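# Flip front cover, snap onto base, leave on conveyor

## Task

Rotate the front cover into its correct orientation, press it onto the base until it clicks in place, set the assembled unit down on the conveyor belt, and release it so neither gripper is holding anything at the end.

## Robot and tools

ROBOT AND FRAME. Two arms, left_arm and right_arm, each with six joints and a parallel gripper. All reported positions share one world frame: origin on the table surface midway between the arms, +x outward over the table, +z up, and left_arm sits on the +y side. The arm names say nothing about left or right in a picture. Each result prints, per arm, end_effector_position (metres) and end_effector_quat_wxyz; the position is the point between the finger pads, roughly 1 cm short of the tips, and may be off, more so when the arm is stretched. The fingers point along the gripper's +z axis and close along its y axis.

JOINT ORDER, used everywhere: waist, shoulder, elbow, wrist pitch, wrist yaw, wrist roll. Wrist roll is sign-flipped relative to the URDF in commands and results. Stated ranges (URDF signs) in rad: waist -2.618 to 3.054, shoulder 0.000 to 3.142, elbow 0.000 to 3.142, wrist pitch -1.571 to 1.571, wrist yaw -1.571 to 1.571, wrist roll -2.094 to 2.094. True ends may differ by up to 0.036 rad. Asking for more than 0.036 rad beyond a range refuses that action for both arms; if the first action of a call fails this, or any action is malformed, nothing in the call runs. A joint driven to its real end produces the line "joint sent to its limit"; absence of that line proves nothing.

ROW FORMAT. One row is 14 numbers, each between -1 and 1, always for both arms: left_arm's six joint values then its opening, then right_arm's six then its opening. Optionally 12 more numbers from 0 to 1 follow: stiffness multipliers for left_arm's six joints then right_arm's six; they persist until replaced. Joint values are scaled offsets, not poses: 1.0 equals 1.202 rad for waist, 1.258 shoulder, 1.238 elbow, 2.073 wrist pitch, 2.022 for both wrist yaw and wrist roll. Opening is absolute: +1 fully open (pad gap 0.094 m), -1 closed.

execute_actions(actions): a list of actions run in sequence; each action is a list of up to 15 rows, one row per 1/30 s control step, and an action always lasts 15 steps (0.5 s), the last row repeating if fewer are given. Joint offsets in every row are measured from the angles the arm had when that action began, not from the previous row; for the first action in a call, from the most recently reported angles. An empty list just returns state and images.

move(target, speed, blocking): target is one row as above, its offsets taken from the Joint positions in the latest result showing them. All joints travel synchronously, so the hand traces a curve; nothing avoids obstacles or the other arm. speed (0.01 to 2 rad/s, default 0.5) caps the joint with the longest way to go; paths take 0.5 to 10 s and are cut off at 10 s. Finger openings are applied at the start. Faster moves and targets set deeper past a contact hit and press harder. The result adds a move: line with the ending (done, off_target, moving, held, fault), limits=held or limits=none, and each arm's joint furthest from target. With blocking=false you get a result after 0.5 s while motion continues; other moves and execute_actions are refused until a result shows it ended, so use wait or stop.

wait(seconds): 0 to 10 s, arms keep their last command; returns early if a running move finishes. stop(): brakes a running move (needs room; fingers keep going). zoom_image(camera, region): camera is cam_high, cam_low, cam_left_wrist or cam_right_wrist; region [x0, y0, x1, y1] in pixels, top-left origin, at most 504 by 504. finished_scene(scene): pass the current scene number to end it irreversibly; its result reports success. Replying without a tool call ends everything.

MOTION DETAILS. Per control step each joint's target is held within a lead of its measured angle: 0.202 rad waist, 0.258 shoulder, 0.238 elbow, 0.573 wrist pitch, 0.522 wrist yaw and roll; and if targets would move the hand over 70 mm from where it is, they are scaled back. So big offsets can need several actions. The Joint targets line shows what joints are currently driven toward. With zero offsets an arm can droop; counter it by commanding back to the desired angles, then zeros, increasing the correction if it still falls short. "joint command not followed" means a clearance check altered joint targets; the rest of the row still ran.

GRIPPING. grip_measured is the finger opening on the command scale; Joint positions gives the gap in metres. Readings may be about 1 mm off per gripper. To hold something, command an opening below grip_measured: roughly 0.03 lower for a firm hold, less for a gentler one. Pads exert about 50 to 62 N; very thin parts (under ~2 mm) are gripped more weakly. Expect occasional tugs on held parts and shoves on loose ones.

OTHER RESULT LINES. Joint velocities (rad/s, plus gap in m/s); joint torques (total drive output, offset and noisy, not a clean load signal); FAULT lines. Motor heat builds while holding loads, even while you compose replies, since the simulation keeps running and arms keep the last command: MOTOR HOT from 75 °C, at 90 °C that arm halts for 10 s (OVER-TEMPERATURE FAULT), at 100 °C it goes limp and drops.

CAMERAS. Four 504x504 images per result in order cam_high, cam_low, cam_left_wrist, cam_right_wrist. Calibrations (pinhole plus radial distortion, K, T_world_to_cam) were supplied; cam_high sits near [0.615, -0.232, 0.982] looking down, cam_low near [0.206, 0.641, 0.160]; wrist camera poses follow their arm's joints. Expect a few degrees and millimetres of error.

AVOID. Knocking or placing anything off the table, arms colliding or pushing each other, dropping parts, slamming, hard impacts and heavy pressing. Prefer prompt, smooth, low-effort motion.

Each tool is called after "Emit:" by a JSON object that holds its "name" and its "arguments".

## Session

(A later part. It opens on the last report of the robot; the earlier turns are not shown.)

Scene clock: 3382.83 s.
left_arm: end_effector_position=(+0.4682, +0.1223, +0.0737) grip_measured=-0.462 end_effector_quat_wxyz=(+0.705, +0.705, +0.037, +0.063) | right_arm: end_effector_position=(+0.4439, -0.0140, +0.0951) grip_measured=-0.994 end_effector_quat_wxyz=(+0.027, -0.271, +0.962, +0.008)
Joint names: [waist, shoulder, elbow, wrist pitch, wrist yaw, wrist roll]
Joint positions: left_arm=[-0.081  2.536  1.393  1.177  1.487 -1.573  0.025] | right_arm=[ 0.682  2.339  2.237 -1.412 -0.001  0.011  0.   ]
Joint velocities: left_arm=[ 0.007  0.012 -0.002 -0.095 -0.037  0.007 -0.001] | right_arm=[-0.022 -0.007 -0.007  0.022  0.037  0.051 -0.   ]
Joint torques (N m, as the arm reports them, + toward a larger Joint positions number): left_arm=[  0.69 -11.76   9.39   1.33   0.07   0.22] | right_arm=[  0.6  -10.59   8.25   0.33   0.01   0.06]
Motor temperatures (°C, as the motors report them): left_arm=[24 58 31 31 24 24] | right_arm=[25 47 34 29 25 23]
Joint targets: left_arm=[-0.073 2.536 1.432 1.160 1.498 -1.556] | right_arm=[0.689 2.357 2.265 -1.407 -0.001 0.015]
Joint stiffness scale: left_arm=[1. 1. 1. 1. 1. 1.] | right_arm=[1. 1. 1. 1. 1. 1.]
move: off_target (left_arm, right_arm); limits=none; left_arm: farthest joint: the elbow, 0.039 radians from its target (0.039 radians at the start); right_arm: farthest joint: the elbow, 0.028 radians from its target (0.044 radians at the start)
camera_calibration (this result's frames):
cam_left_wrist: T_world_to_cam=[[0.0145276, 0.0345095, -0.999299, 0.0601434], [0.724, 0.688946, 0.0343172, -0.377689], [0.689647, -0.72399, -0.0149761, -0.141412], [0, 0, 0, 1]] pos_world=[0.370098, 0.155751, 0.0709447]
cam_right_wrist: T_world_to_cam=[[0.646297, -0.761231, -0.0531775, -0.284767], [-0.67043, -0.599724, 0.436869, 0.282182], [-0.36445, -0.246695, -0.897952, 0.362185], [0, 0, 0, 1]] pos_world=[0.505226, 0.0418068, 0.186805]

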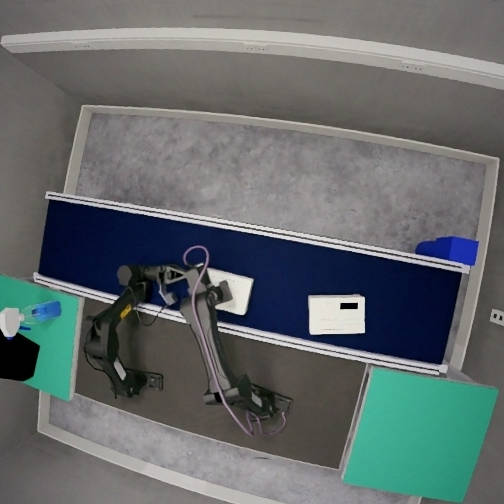

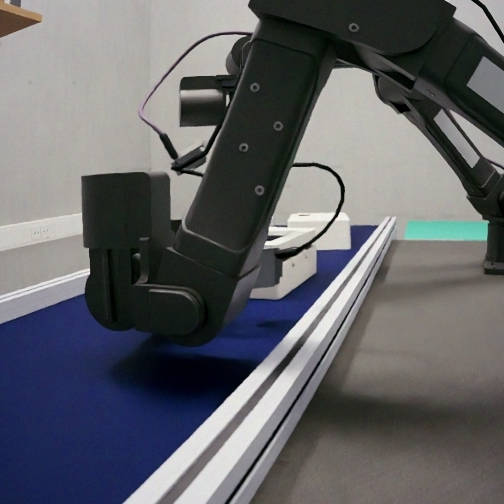

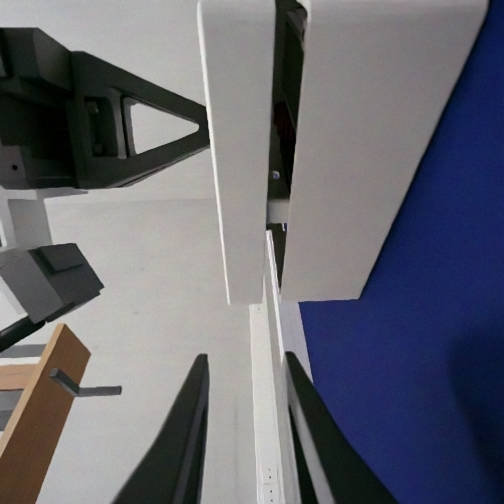

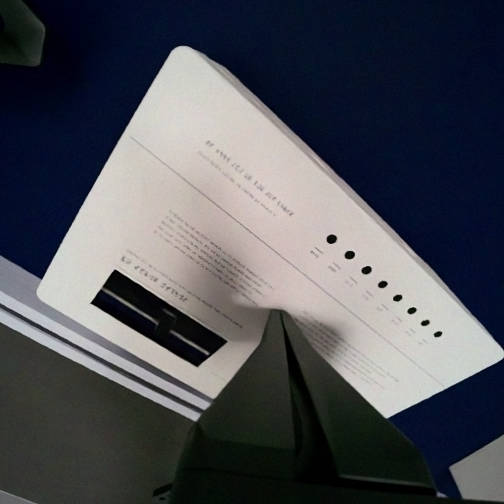

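Emit:
{"name": "move", "arguments": {"target": [0.0067,0,0.0315,-0.0077,0.0054,0.0074,-0.46,0.0058,0.10,-0.012,0.0024,0,0.002,-1], "speed": 0.08}}

Scene clock: 3402.57 s.
left_arm: end_effector_position=(+0.4682, +0.1223, +0.0738) grip_measured=-0.462 end_effector_quat_wxyz=(+0.705, +0.705, +0.036, +0.064) | right_arm: end_effector_position=(+0.4432, -0.0138, +0.0840) grip_measured=-0.995 end_effector_quat_wxyz=(+0.015, -0.271, +0.962, +0.005)
Joint names: [waist, shoulder, elbow, wrist pitch, wrist yaw, wrist roll]
Joint positions: left_arm=[-0.081  2.536  1.393  1.177  1.487 -1.576  0.025] | right_arm=[ 0.683  2.366  2.24  -1.414 -0.002  0.011  0.   ]
Joint velocities: left_arm=[-0.002 -0.012  0.002  0.007 -0.037  0.007  0.001] | right_arm=[ 0.022 -0.002  0.027  0.095  0.022 -0.022 -0.001]
Joint torques (N m, as the arm reports them, + toward a larger Joint positions number): left_arm=[  0.65 -11.69   9.46   1.36   0.09   0.22] | right_arm=[ 0.54 -4.7   4.55  0.29  0.02  0.06]
Motor temperatures (°C, as the motors report them): left_arm=[24 57 31 31 24 24] | right_arm=[25 47 34 28 25 23]
Joint targets: left_arm=[-0.073 2.536 1.432 1.161 1.498 -1.558] | right_arm=[0.689 2.464 2.222 -1.407 -0.000 0.015]
Joint stiffness scale: left_arm=[1. 1. 1. 1. 1. 1.] | right_arm=[1. 1. 1. 1. 1. 1.]
move: off_target (left_arm, right_arm); limits=none; left_arm: farthest joint: the elbow, 0.039 radians from its target (0.039 radians at the start); right_arm: farthest joint: the shoulder, 0.099 radians from its target (0.126 radians at the start)
camera_calibration (this result's frames):
cam_left_wrist: T_world_to_cam=[[0.0179302, 0.034929, -0.999229, 0.0585588], [0.723873, 0.688937, 0.0370717, -0.377832], [0.6897, -0.723979, -0.0129314, -0.141587], [0, 0, 0, 1]] pos_world=[0.370105, 0.155751, 0.0706896]
cam_right_wrist: T_world_to_cam=[[0.645676, -0.761371, -0.0584503, -0.28401], [-0.659999, -0.594928, 0.458761, 0.280314], [-0.384061, -0.257634, -0.886635, 0.359556], [0, 0, 0, 1]] pos_world=[0.506477, 0.0431629, 0.173597]

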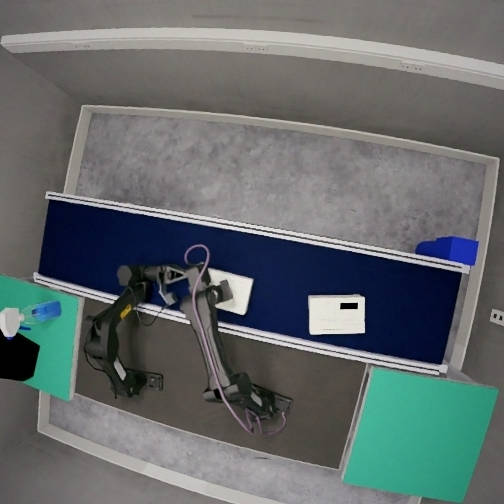

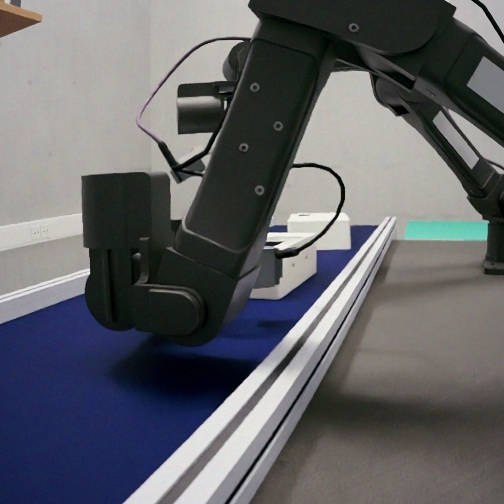

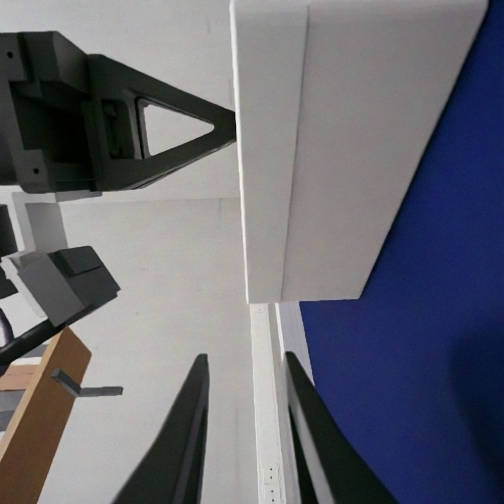

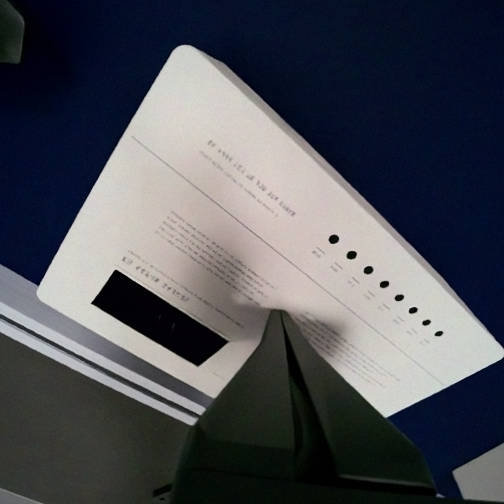

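Emit:
{"name": "zoom_image", "arguments": {"camera": "cam_left_wrist", "region": [200, 0, 504, 320]}}

Emit:
{"name": "zoom_image", "arguments": {"camera": "cam_low", "region": [240, 200, 360, 310]}}

Region (200, 0, 504, 320) of cam_left_wrist's 504x504 image, scaled by 1.575, with more detail than that image has; it fills the left 479 columns of this view, and the rest is white.

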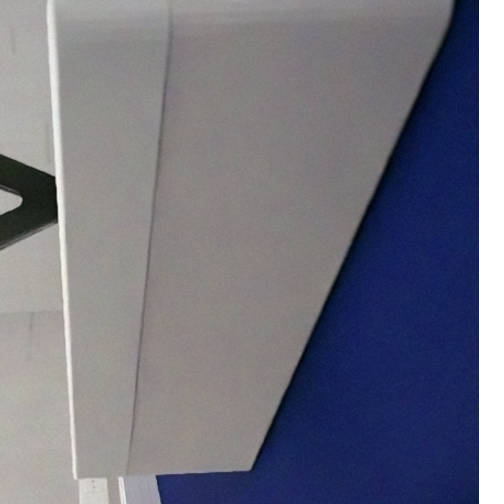

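Region (240, 200, 360, 310) of cam_low's 504x504 image, scaled by 4.200, with more detail than that image has; it fills the top 462 rows of this view, and the rest is white.

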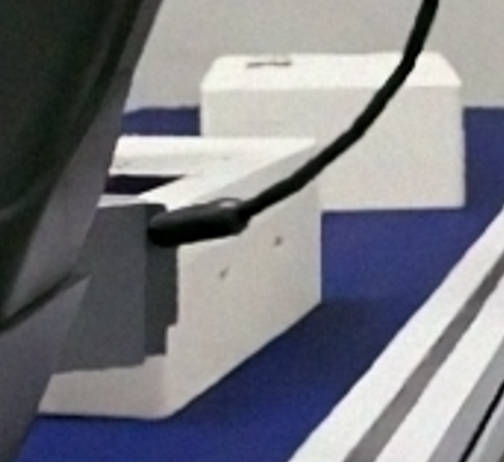

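Emit:
{"name": "zoom_image", "arguments": {"camera": "cam_right_wrist", "region": [150, 20, 504, 420]}}

Emit:
{"name": "zoom_image", "arguments": {"camera": "cam_high", "region": [170, 230, 290, 350]}}

Region (150, 20, 504, 420) of cam_right_wrist's 504x504 image, scaled by 1.260, with more detail than that image has; it fills the left 446 columns of this view, and the rest is white.

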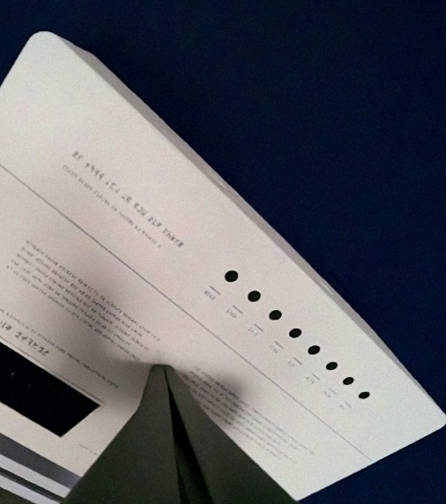

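Region (170, 230, 290, 350) of cam_high's 504x504 image, scaled by 4.200, with more detail than that image has.

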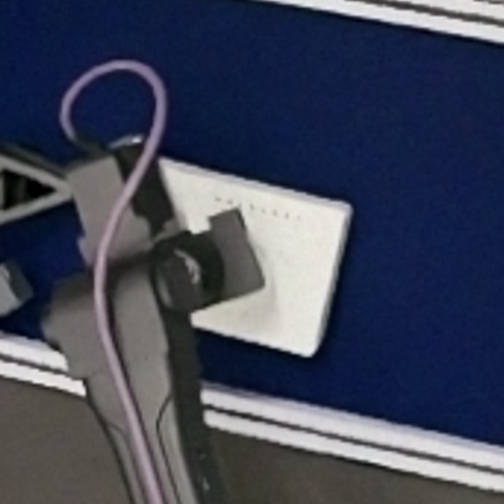

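Emit:
{"name": "move", "arguments": {"target": [0.0067,0,0.0315,-0.0077,0.0054,0.009,-0.46,0.005,-0.06,0.03,0.0034,0,0.002,-1], "speed": 0.15}}

Scene clock: 3442.50 s.
left_arm: end_effector_position=(+0.4682, +0.1223, +0.0738) grip_measured=-0.462 end_effector_quat_wxyz=(+0.705, +0.705, +0.036, +0.064) | right_arm: end_effector_position=(+0.4442, -0.0131, +0.1055) grip_measured=-0.995 end_effector_quat_wxyz=(+0.038, -0.271, +0.962, +0.011)
Joint names: [waist, shoulder, elbow, wrist pitch, wrist yaw, wrist roll]
Joint positions: left_arm=[-0.081  2.536  1.393  1.178  1.487 -1.576  0.025] | right_arm=[ 0.683  2.317  2.24  -1.413 -0.002  0.011  0.   ]
Joint velocities: left_arm=[ 0.002 -0.027  0.007  0.037 -0.007  0.081 -0.001] | right_arm=[ 0.007  0.002  0.012 -0.007 -0.022  0.022  0.001]
Joint torques (N m, as the arm reports them, + toward a larger Joint positions number): left_arm=[  0.71 -11.73   9.41   1.38   0.06   0.2 ] | right_arm=[  0.51 -13.85   9.01   0.38   0.     0.06]
Motor temperatures (°C, as the motors report them): left_arm=[24 57 31 30 24 24] | right_arm=[25 40 31 27 25 23]
Joint targets: left_arm=[-0.073 2.536 1.432 1.161 1.498 -1.558] | right_arm=[0.689 2.290 2.277 -1.407 -0.002 0.015]
Joint stiffness scale: left_arm=[1. 1. 1. 1. 1. 1.] | right_arm=[1. 1. 1. 1. 1. 1.]
move: off_target (left_arm, right_arm); limits=none; left_arm: farthest joint: the elbow, 0.039 radians from its target (0.039 radians at the start); right_arm: farthest joint: the elbow, 0.037 radians from its target (0.037 radians at the start)
camera_calibration (this result's frames):
cam_left_wrist: T_world_to_cam=[[0.0179334, 0.0348974, -0.99923, 0.0585937], [0.723873, 0.688937, 0.0370522, -0.377832], [0.6897, -0.723981, -0.0129063, -0.141587], [0, 0, 0, 1]] pos_world=[0.370104, 0.155751, 0.0707207]
cam_right_wrist: T_world_to_cam=[[0.647941, -0.760018, -0.0504387, -0.284792], [-0.678196, -0.605794, 0.416009, 0.28399], [-0.34673, -0.235342, -0.90796, 0.365159], [0, 0, 0, 1]] pos_world=[0.503741, 0.0415293, 0.199043]

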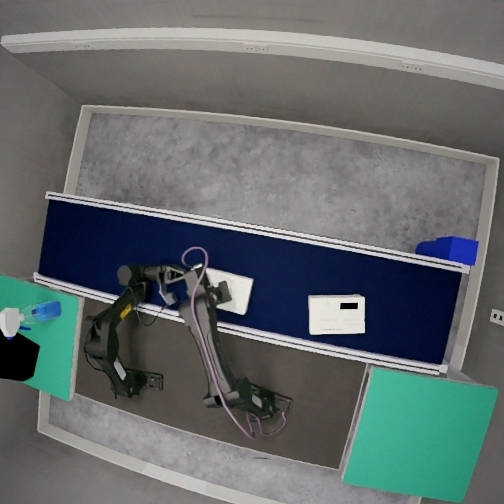

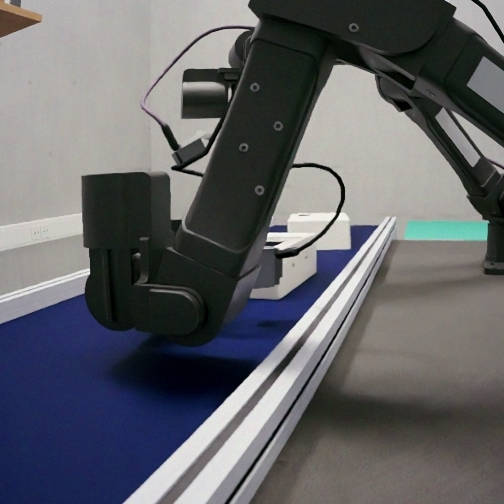

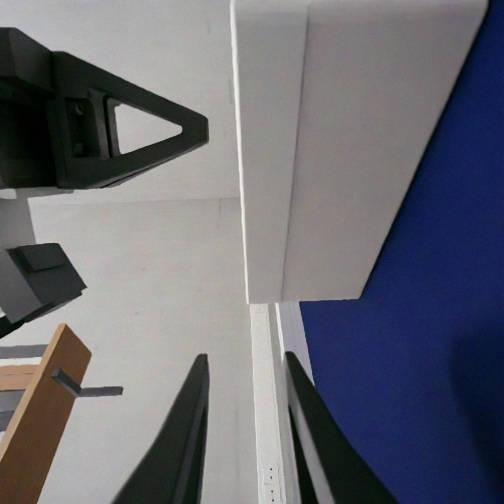

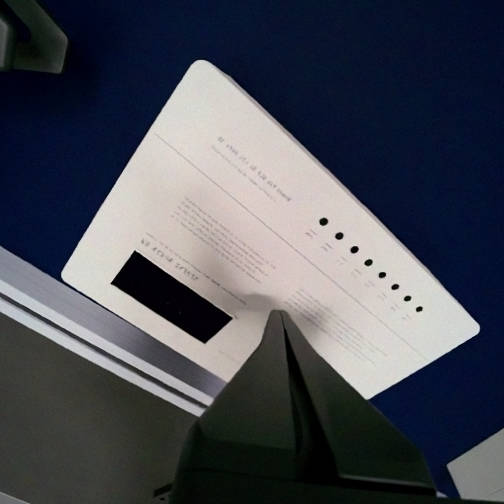

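Emit:
{"name": "zoom_image", "arguments": {"camera": "cam_left_wrist", "region": [220, 0, 380, 320]}}

Emit:
{"name": "zoom_image", "arguments": {"camera": "cam_low", "region": [260, 205, 355, 300]}}

Region (220, 0, 380, 320) of cam_left_wrist's 504x504 image, scaled by 1.575, with more detail than that image has.

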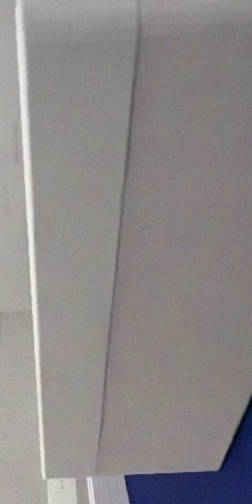

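Region (260, 205, 355, 300) of cam_low's 504x504 image, scaled by 5.305, with more detail than that image has.

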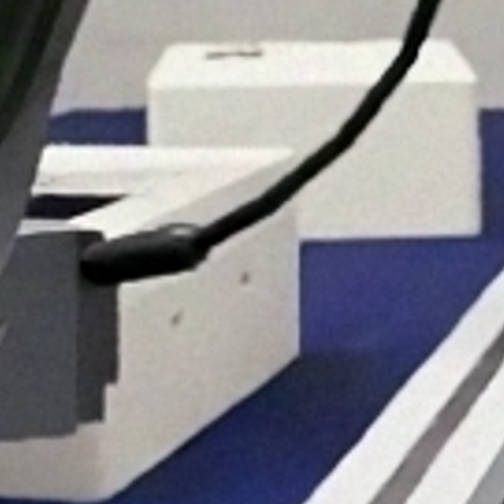

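Emit:
{"name": "move", "arguments": {"target": [0.0067,0,0.0315,-0.0077,0.0054,0.009,-0.46,-0.1414,-0.0215,0.03,0.0029,0,0.002,-1], "speed": 0.25}}

Scene clock: 3461.23 s.
left_arm: end_effector_position=(+0.4682, +0.1223, +0.0739) grip_measured=-0.462 end_effector_quat_wxyz=(+0.705, +0.705, +0.036, +0.064) | right_arm: end_effector_position=(+0.4795, -0.0850, +0.1055) grip_measured=-0.995 end_effector_quat_wxyz=(+0.039, -0.188, +0.981, +0.008)
Joint names: [waist, shoulder, elbow, wrist pitch, wrist yaw, wrist roll]
Joint positions: left_arm=[-0.081  2.536  1.393  1.179  1.487 -1.575  0.025] | right_arm=[ 0.512  2.317  2.24  -1.413 -0.002  0.011  0.   ]
Joint velocities: left_arm=[ 0.007  0.017 -0.002  0.022  0.051 -0.007  0.   ] | right_arm=[ 0.012 -0.002 -0.012  0.022  0.051  0.022 -0.001]
Joint torques (N m, as the arm reports them, + toward a larger Joint positions number): left_arm=[  0.7  -11.81   9.36   1.37   0.04   0.17] | right_arm=[ -0.06 -13.88   8.99   0.37   0.04   0.05]
Motor temperatures (°C, as the motors report them): left_arm=[24 57 31 30 24 24] | right_arm=[25 49 33 27 25 23]
Joint targets: left_arm=[-0.073 2.536 1.432 1.162 1.498 -1.557] | right_arm=[0.513 2.290 2.277 -1.407 -0.002 0.015]
Joint stiffness scale: left_arm=[1. 1. 1. 1. 1. 1.] | right_arm=[1. 1. 1. 1. 1. 1.]
move: off_target (left_arm, right_arm); limits=none; left_arm: farthest joint: the elbow, 0.039 radians from its target (0.039 radians at the start); right_arm: farthest joint: the elbow, 0.037 radians from its target (0.037 radians at the start)
camera_calibration (this result's frames):
cam_left_wrist: T_world_to_cam=[[0.0183172, 0.0348878, -0.999223, 0.0584797], [0.72386, 0.688937, 0.0373236, -0.377846], [0.689704, -0.723981, -0.0126345, -0.141607], [0, 0, 0, 1]] pos_world=[0.370103, 0.155751, 0.0707477]
cam_right_wrist: T_world_to_cam=[[0.508918, -0.859336, -0.0504387, -0.304017], [-0.771528, -0.481333, 0.416009, 0.319651], [-0.38177, -0.1728, -0.90796, 0.382566], [0, 0, 0, 1]] pos_world=[0.547391, -0.0412875, 0.199043]

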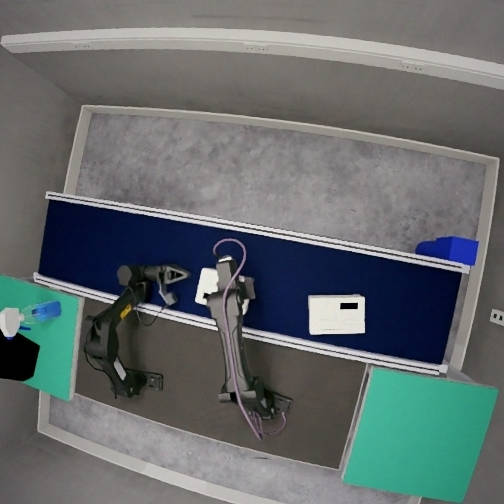

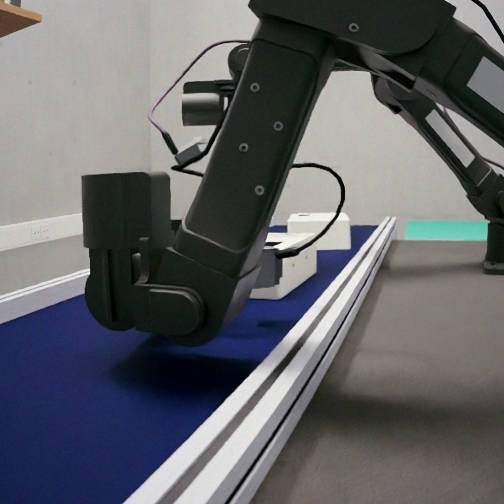

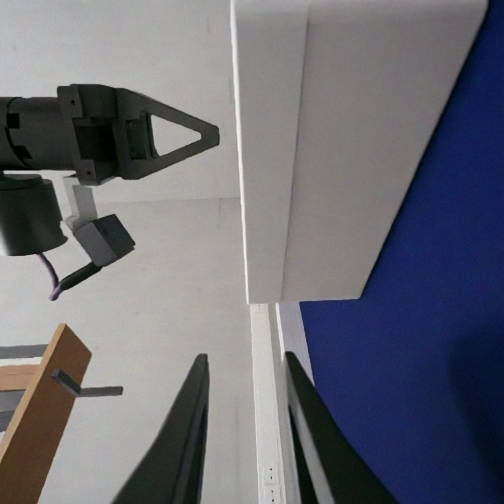

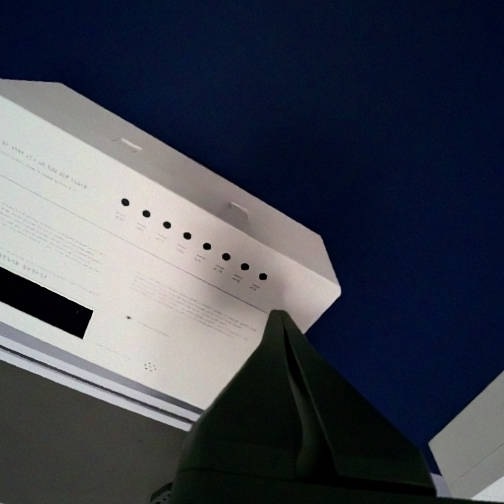

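Emit:
{"name": "zoom_image", "arguments": {"camera": "cam_right_wrist", "region": [0, 60, 360, 340]}}

Region (0, 60, 360, 340) of cam_right_wrist's 504x504 image, scaled by 1.400, with more detail than that image has.

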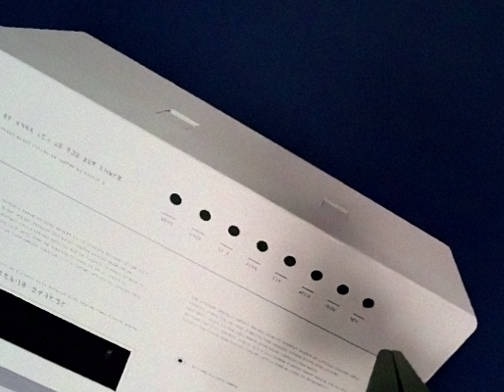

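Emit:
{"name": "move", "arguments": {"target": [0.07,-0.82,-0.31,-0.325,0,0,1,-0.15,-0.81,-0.75,0.2,0,0,1], "speed": 0.6}}

Scene clock: 3493.20 s.
left_arm: end_effector_position=(+0.3360, +0.1401, +0.3261) grip_measured=+1.000 end_effector_quat_wxyz=(+0.702, +0.704, +0.055, +0.096) | right_arm: end_effector_position=(+0.3670, -0.1892, +0.2254) grip_measured=+1.000 end_effector_quat_wxyz=(+0.274, -0.098, +0.956, +0.026)
Joint names: [waist, shoulder, elbow, wrist pitch, wrist yaw, wrist roll]
Joint positions: left_arm=[-0.006  1.516  1.034  0.53   1.489 -1.581  0.094] | right_arm=[ 0.338  1.319  1.327 -1.021 -0.002  0.011  0.094]
Joint velocities: left_arm=[ 0.007 -0.017  0.012 -0.095  0.037  0.022  0.   ] | right_arm=[ 0.012 -0.007 -0.012 -0.081  0.007 -0.007  0.   ]
Joint torques (N m, as the arm reports them, + toward a larger Joint positions number): left_arm=[ 0.87 -6.87  6.6   1.26 -0.06  0.09] | right_arm=[-0.68 -5.59  5.41  1.4   0.    0.02]
Motor temperatures (°C, as the motors report them): left_arm=[24 56 31 30 24 24] | right_arm=[25 53 34 27 25 23]
Joint targets: left_arm=[0.003 1.504 1.009 0.505 1.487 -1.575] | right_arm=[0.331 1.299 1.311 -0.999 -0.002 0.011]
Joint stiffness scale: left_arm=[1. 1. 1. 1. 1. 1.] | right_arm=[1. 1. 1. 1. 1. 1.]
move: off_target (left_arm, right_arm); limits=none; left_arm: farthest joint: the elbow, 0.025 radians from its target (0.384 radians at the start); right_arm: farthest joint: the wrist pitch, 0.022 radians from its target (0.415 radians at the start)
camera_calibration (this result's frames):
cam_left_wrist: T_world_to_cam=[[0.0349003, 0.039236, -0.99862, 0.305866], [0.670908, 0.739679, 0.0525094, -0.29807], [0.740719, -0.671815, -0.000508734, -0.0627717], [0, 0, 0, 1]] pos_world=[0.235799, 0.166304, 0.321063]
cam_right_wrist: T_world_to_cam=[[0.357645, -0.933311, 0.0319392, -0.307342], [-0.932497, -0.358761, -0.0417048, 0.318266], [0.0503821, -0.0148677, -0.998619, 0.322247], [0, 0, 0, 1]] pos_world=[0.390466, -0.167873, 0.344892]

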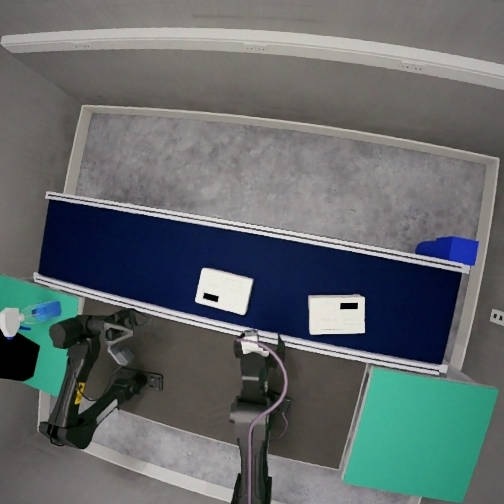

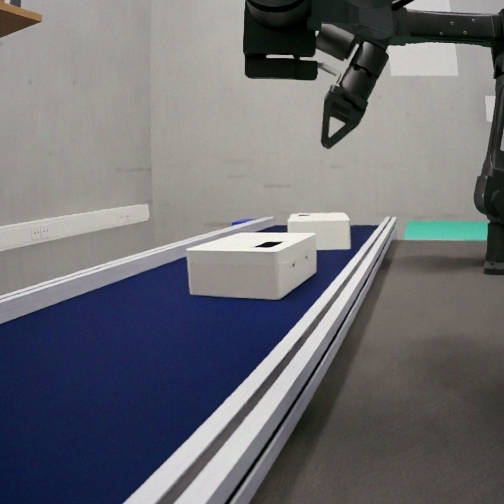

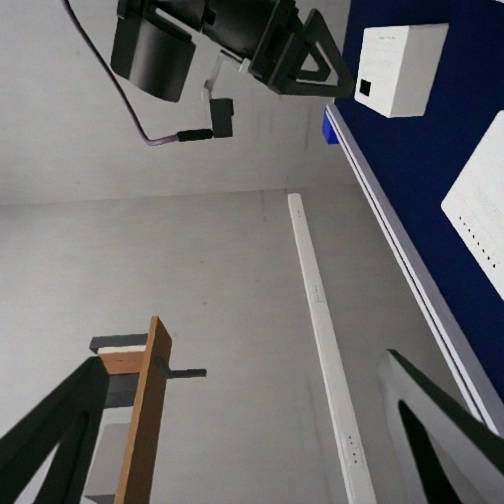

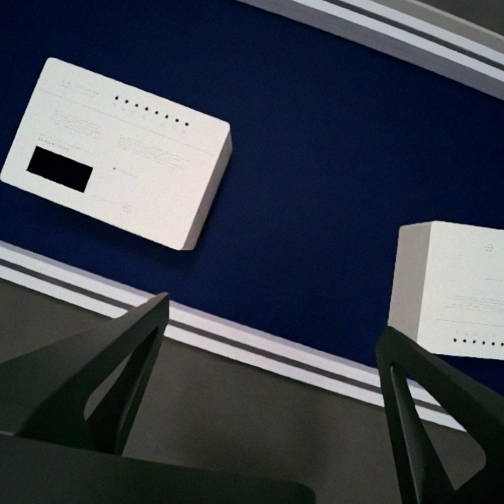

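Emit:
{"name": "zoom_image", "arguments": {"camera": "cam_low", "region": [170, 200, 370, 320]}}

Emit:
{"name": "zoom_image", "arguments": {"camera": "cam_right_wrist", "region": [120, 80, 280, 270]}}

Region (170, 200, 370, 320) of cam_low's 504x504 image, scaled by 2.520, with more detail than that image has; it fills the top 302 rows of this view, and the rest is white.

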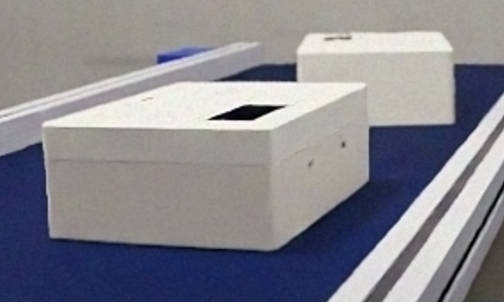

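Region (120, 80, 280, 270) of cam_right_wrist's 504x504 image, scaled by 2.653, with more detail than that image has; it fills the left 424 columns of this view, and the rest is white.

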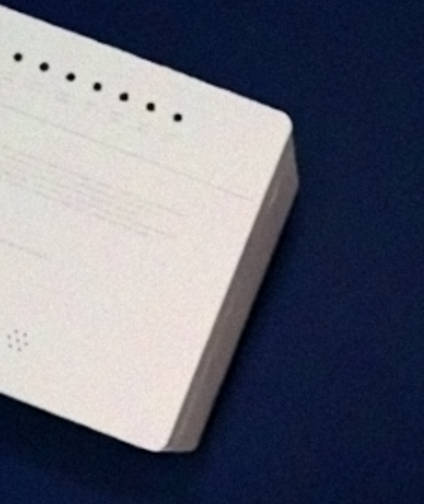

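Emit:
{"name": "finished_scene", "arguments": {"scene": 1}}

The scene is finished: the task was done.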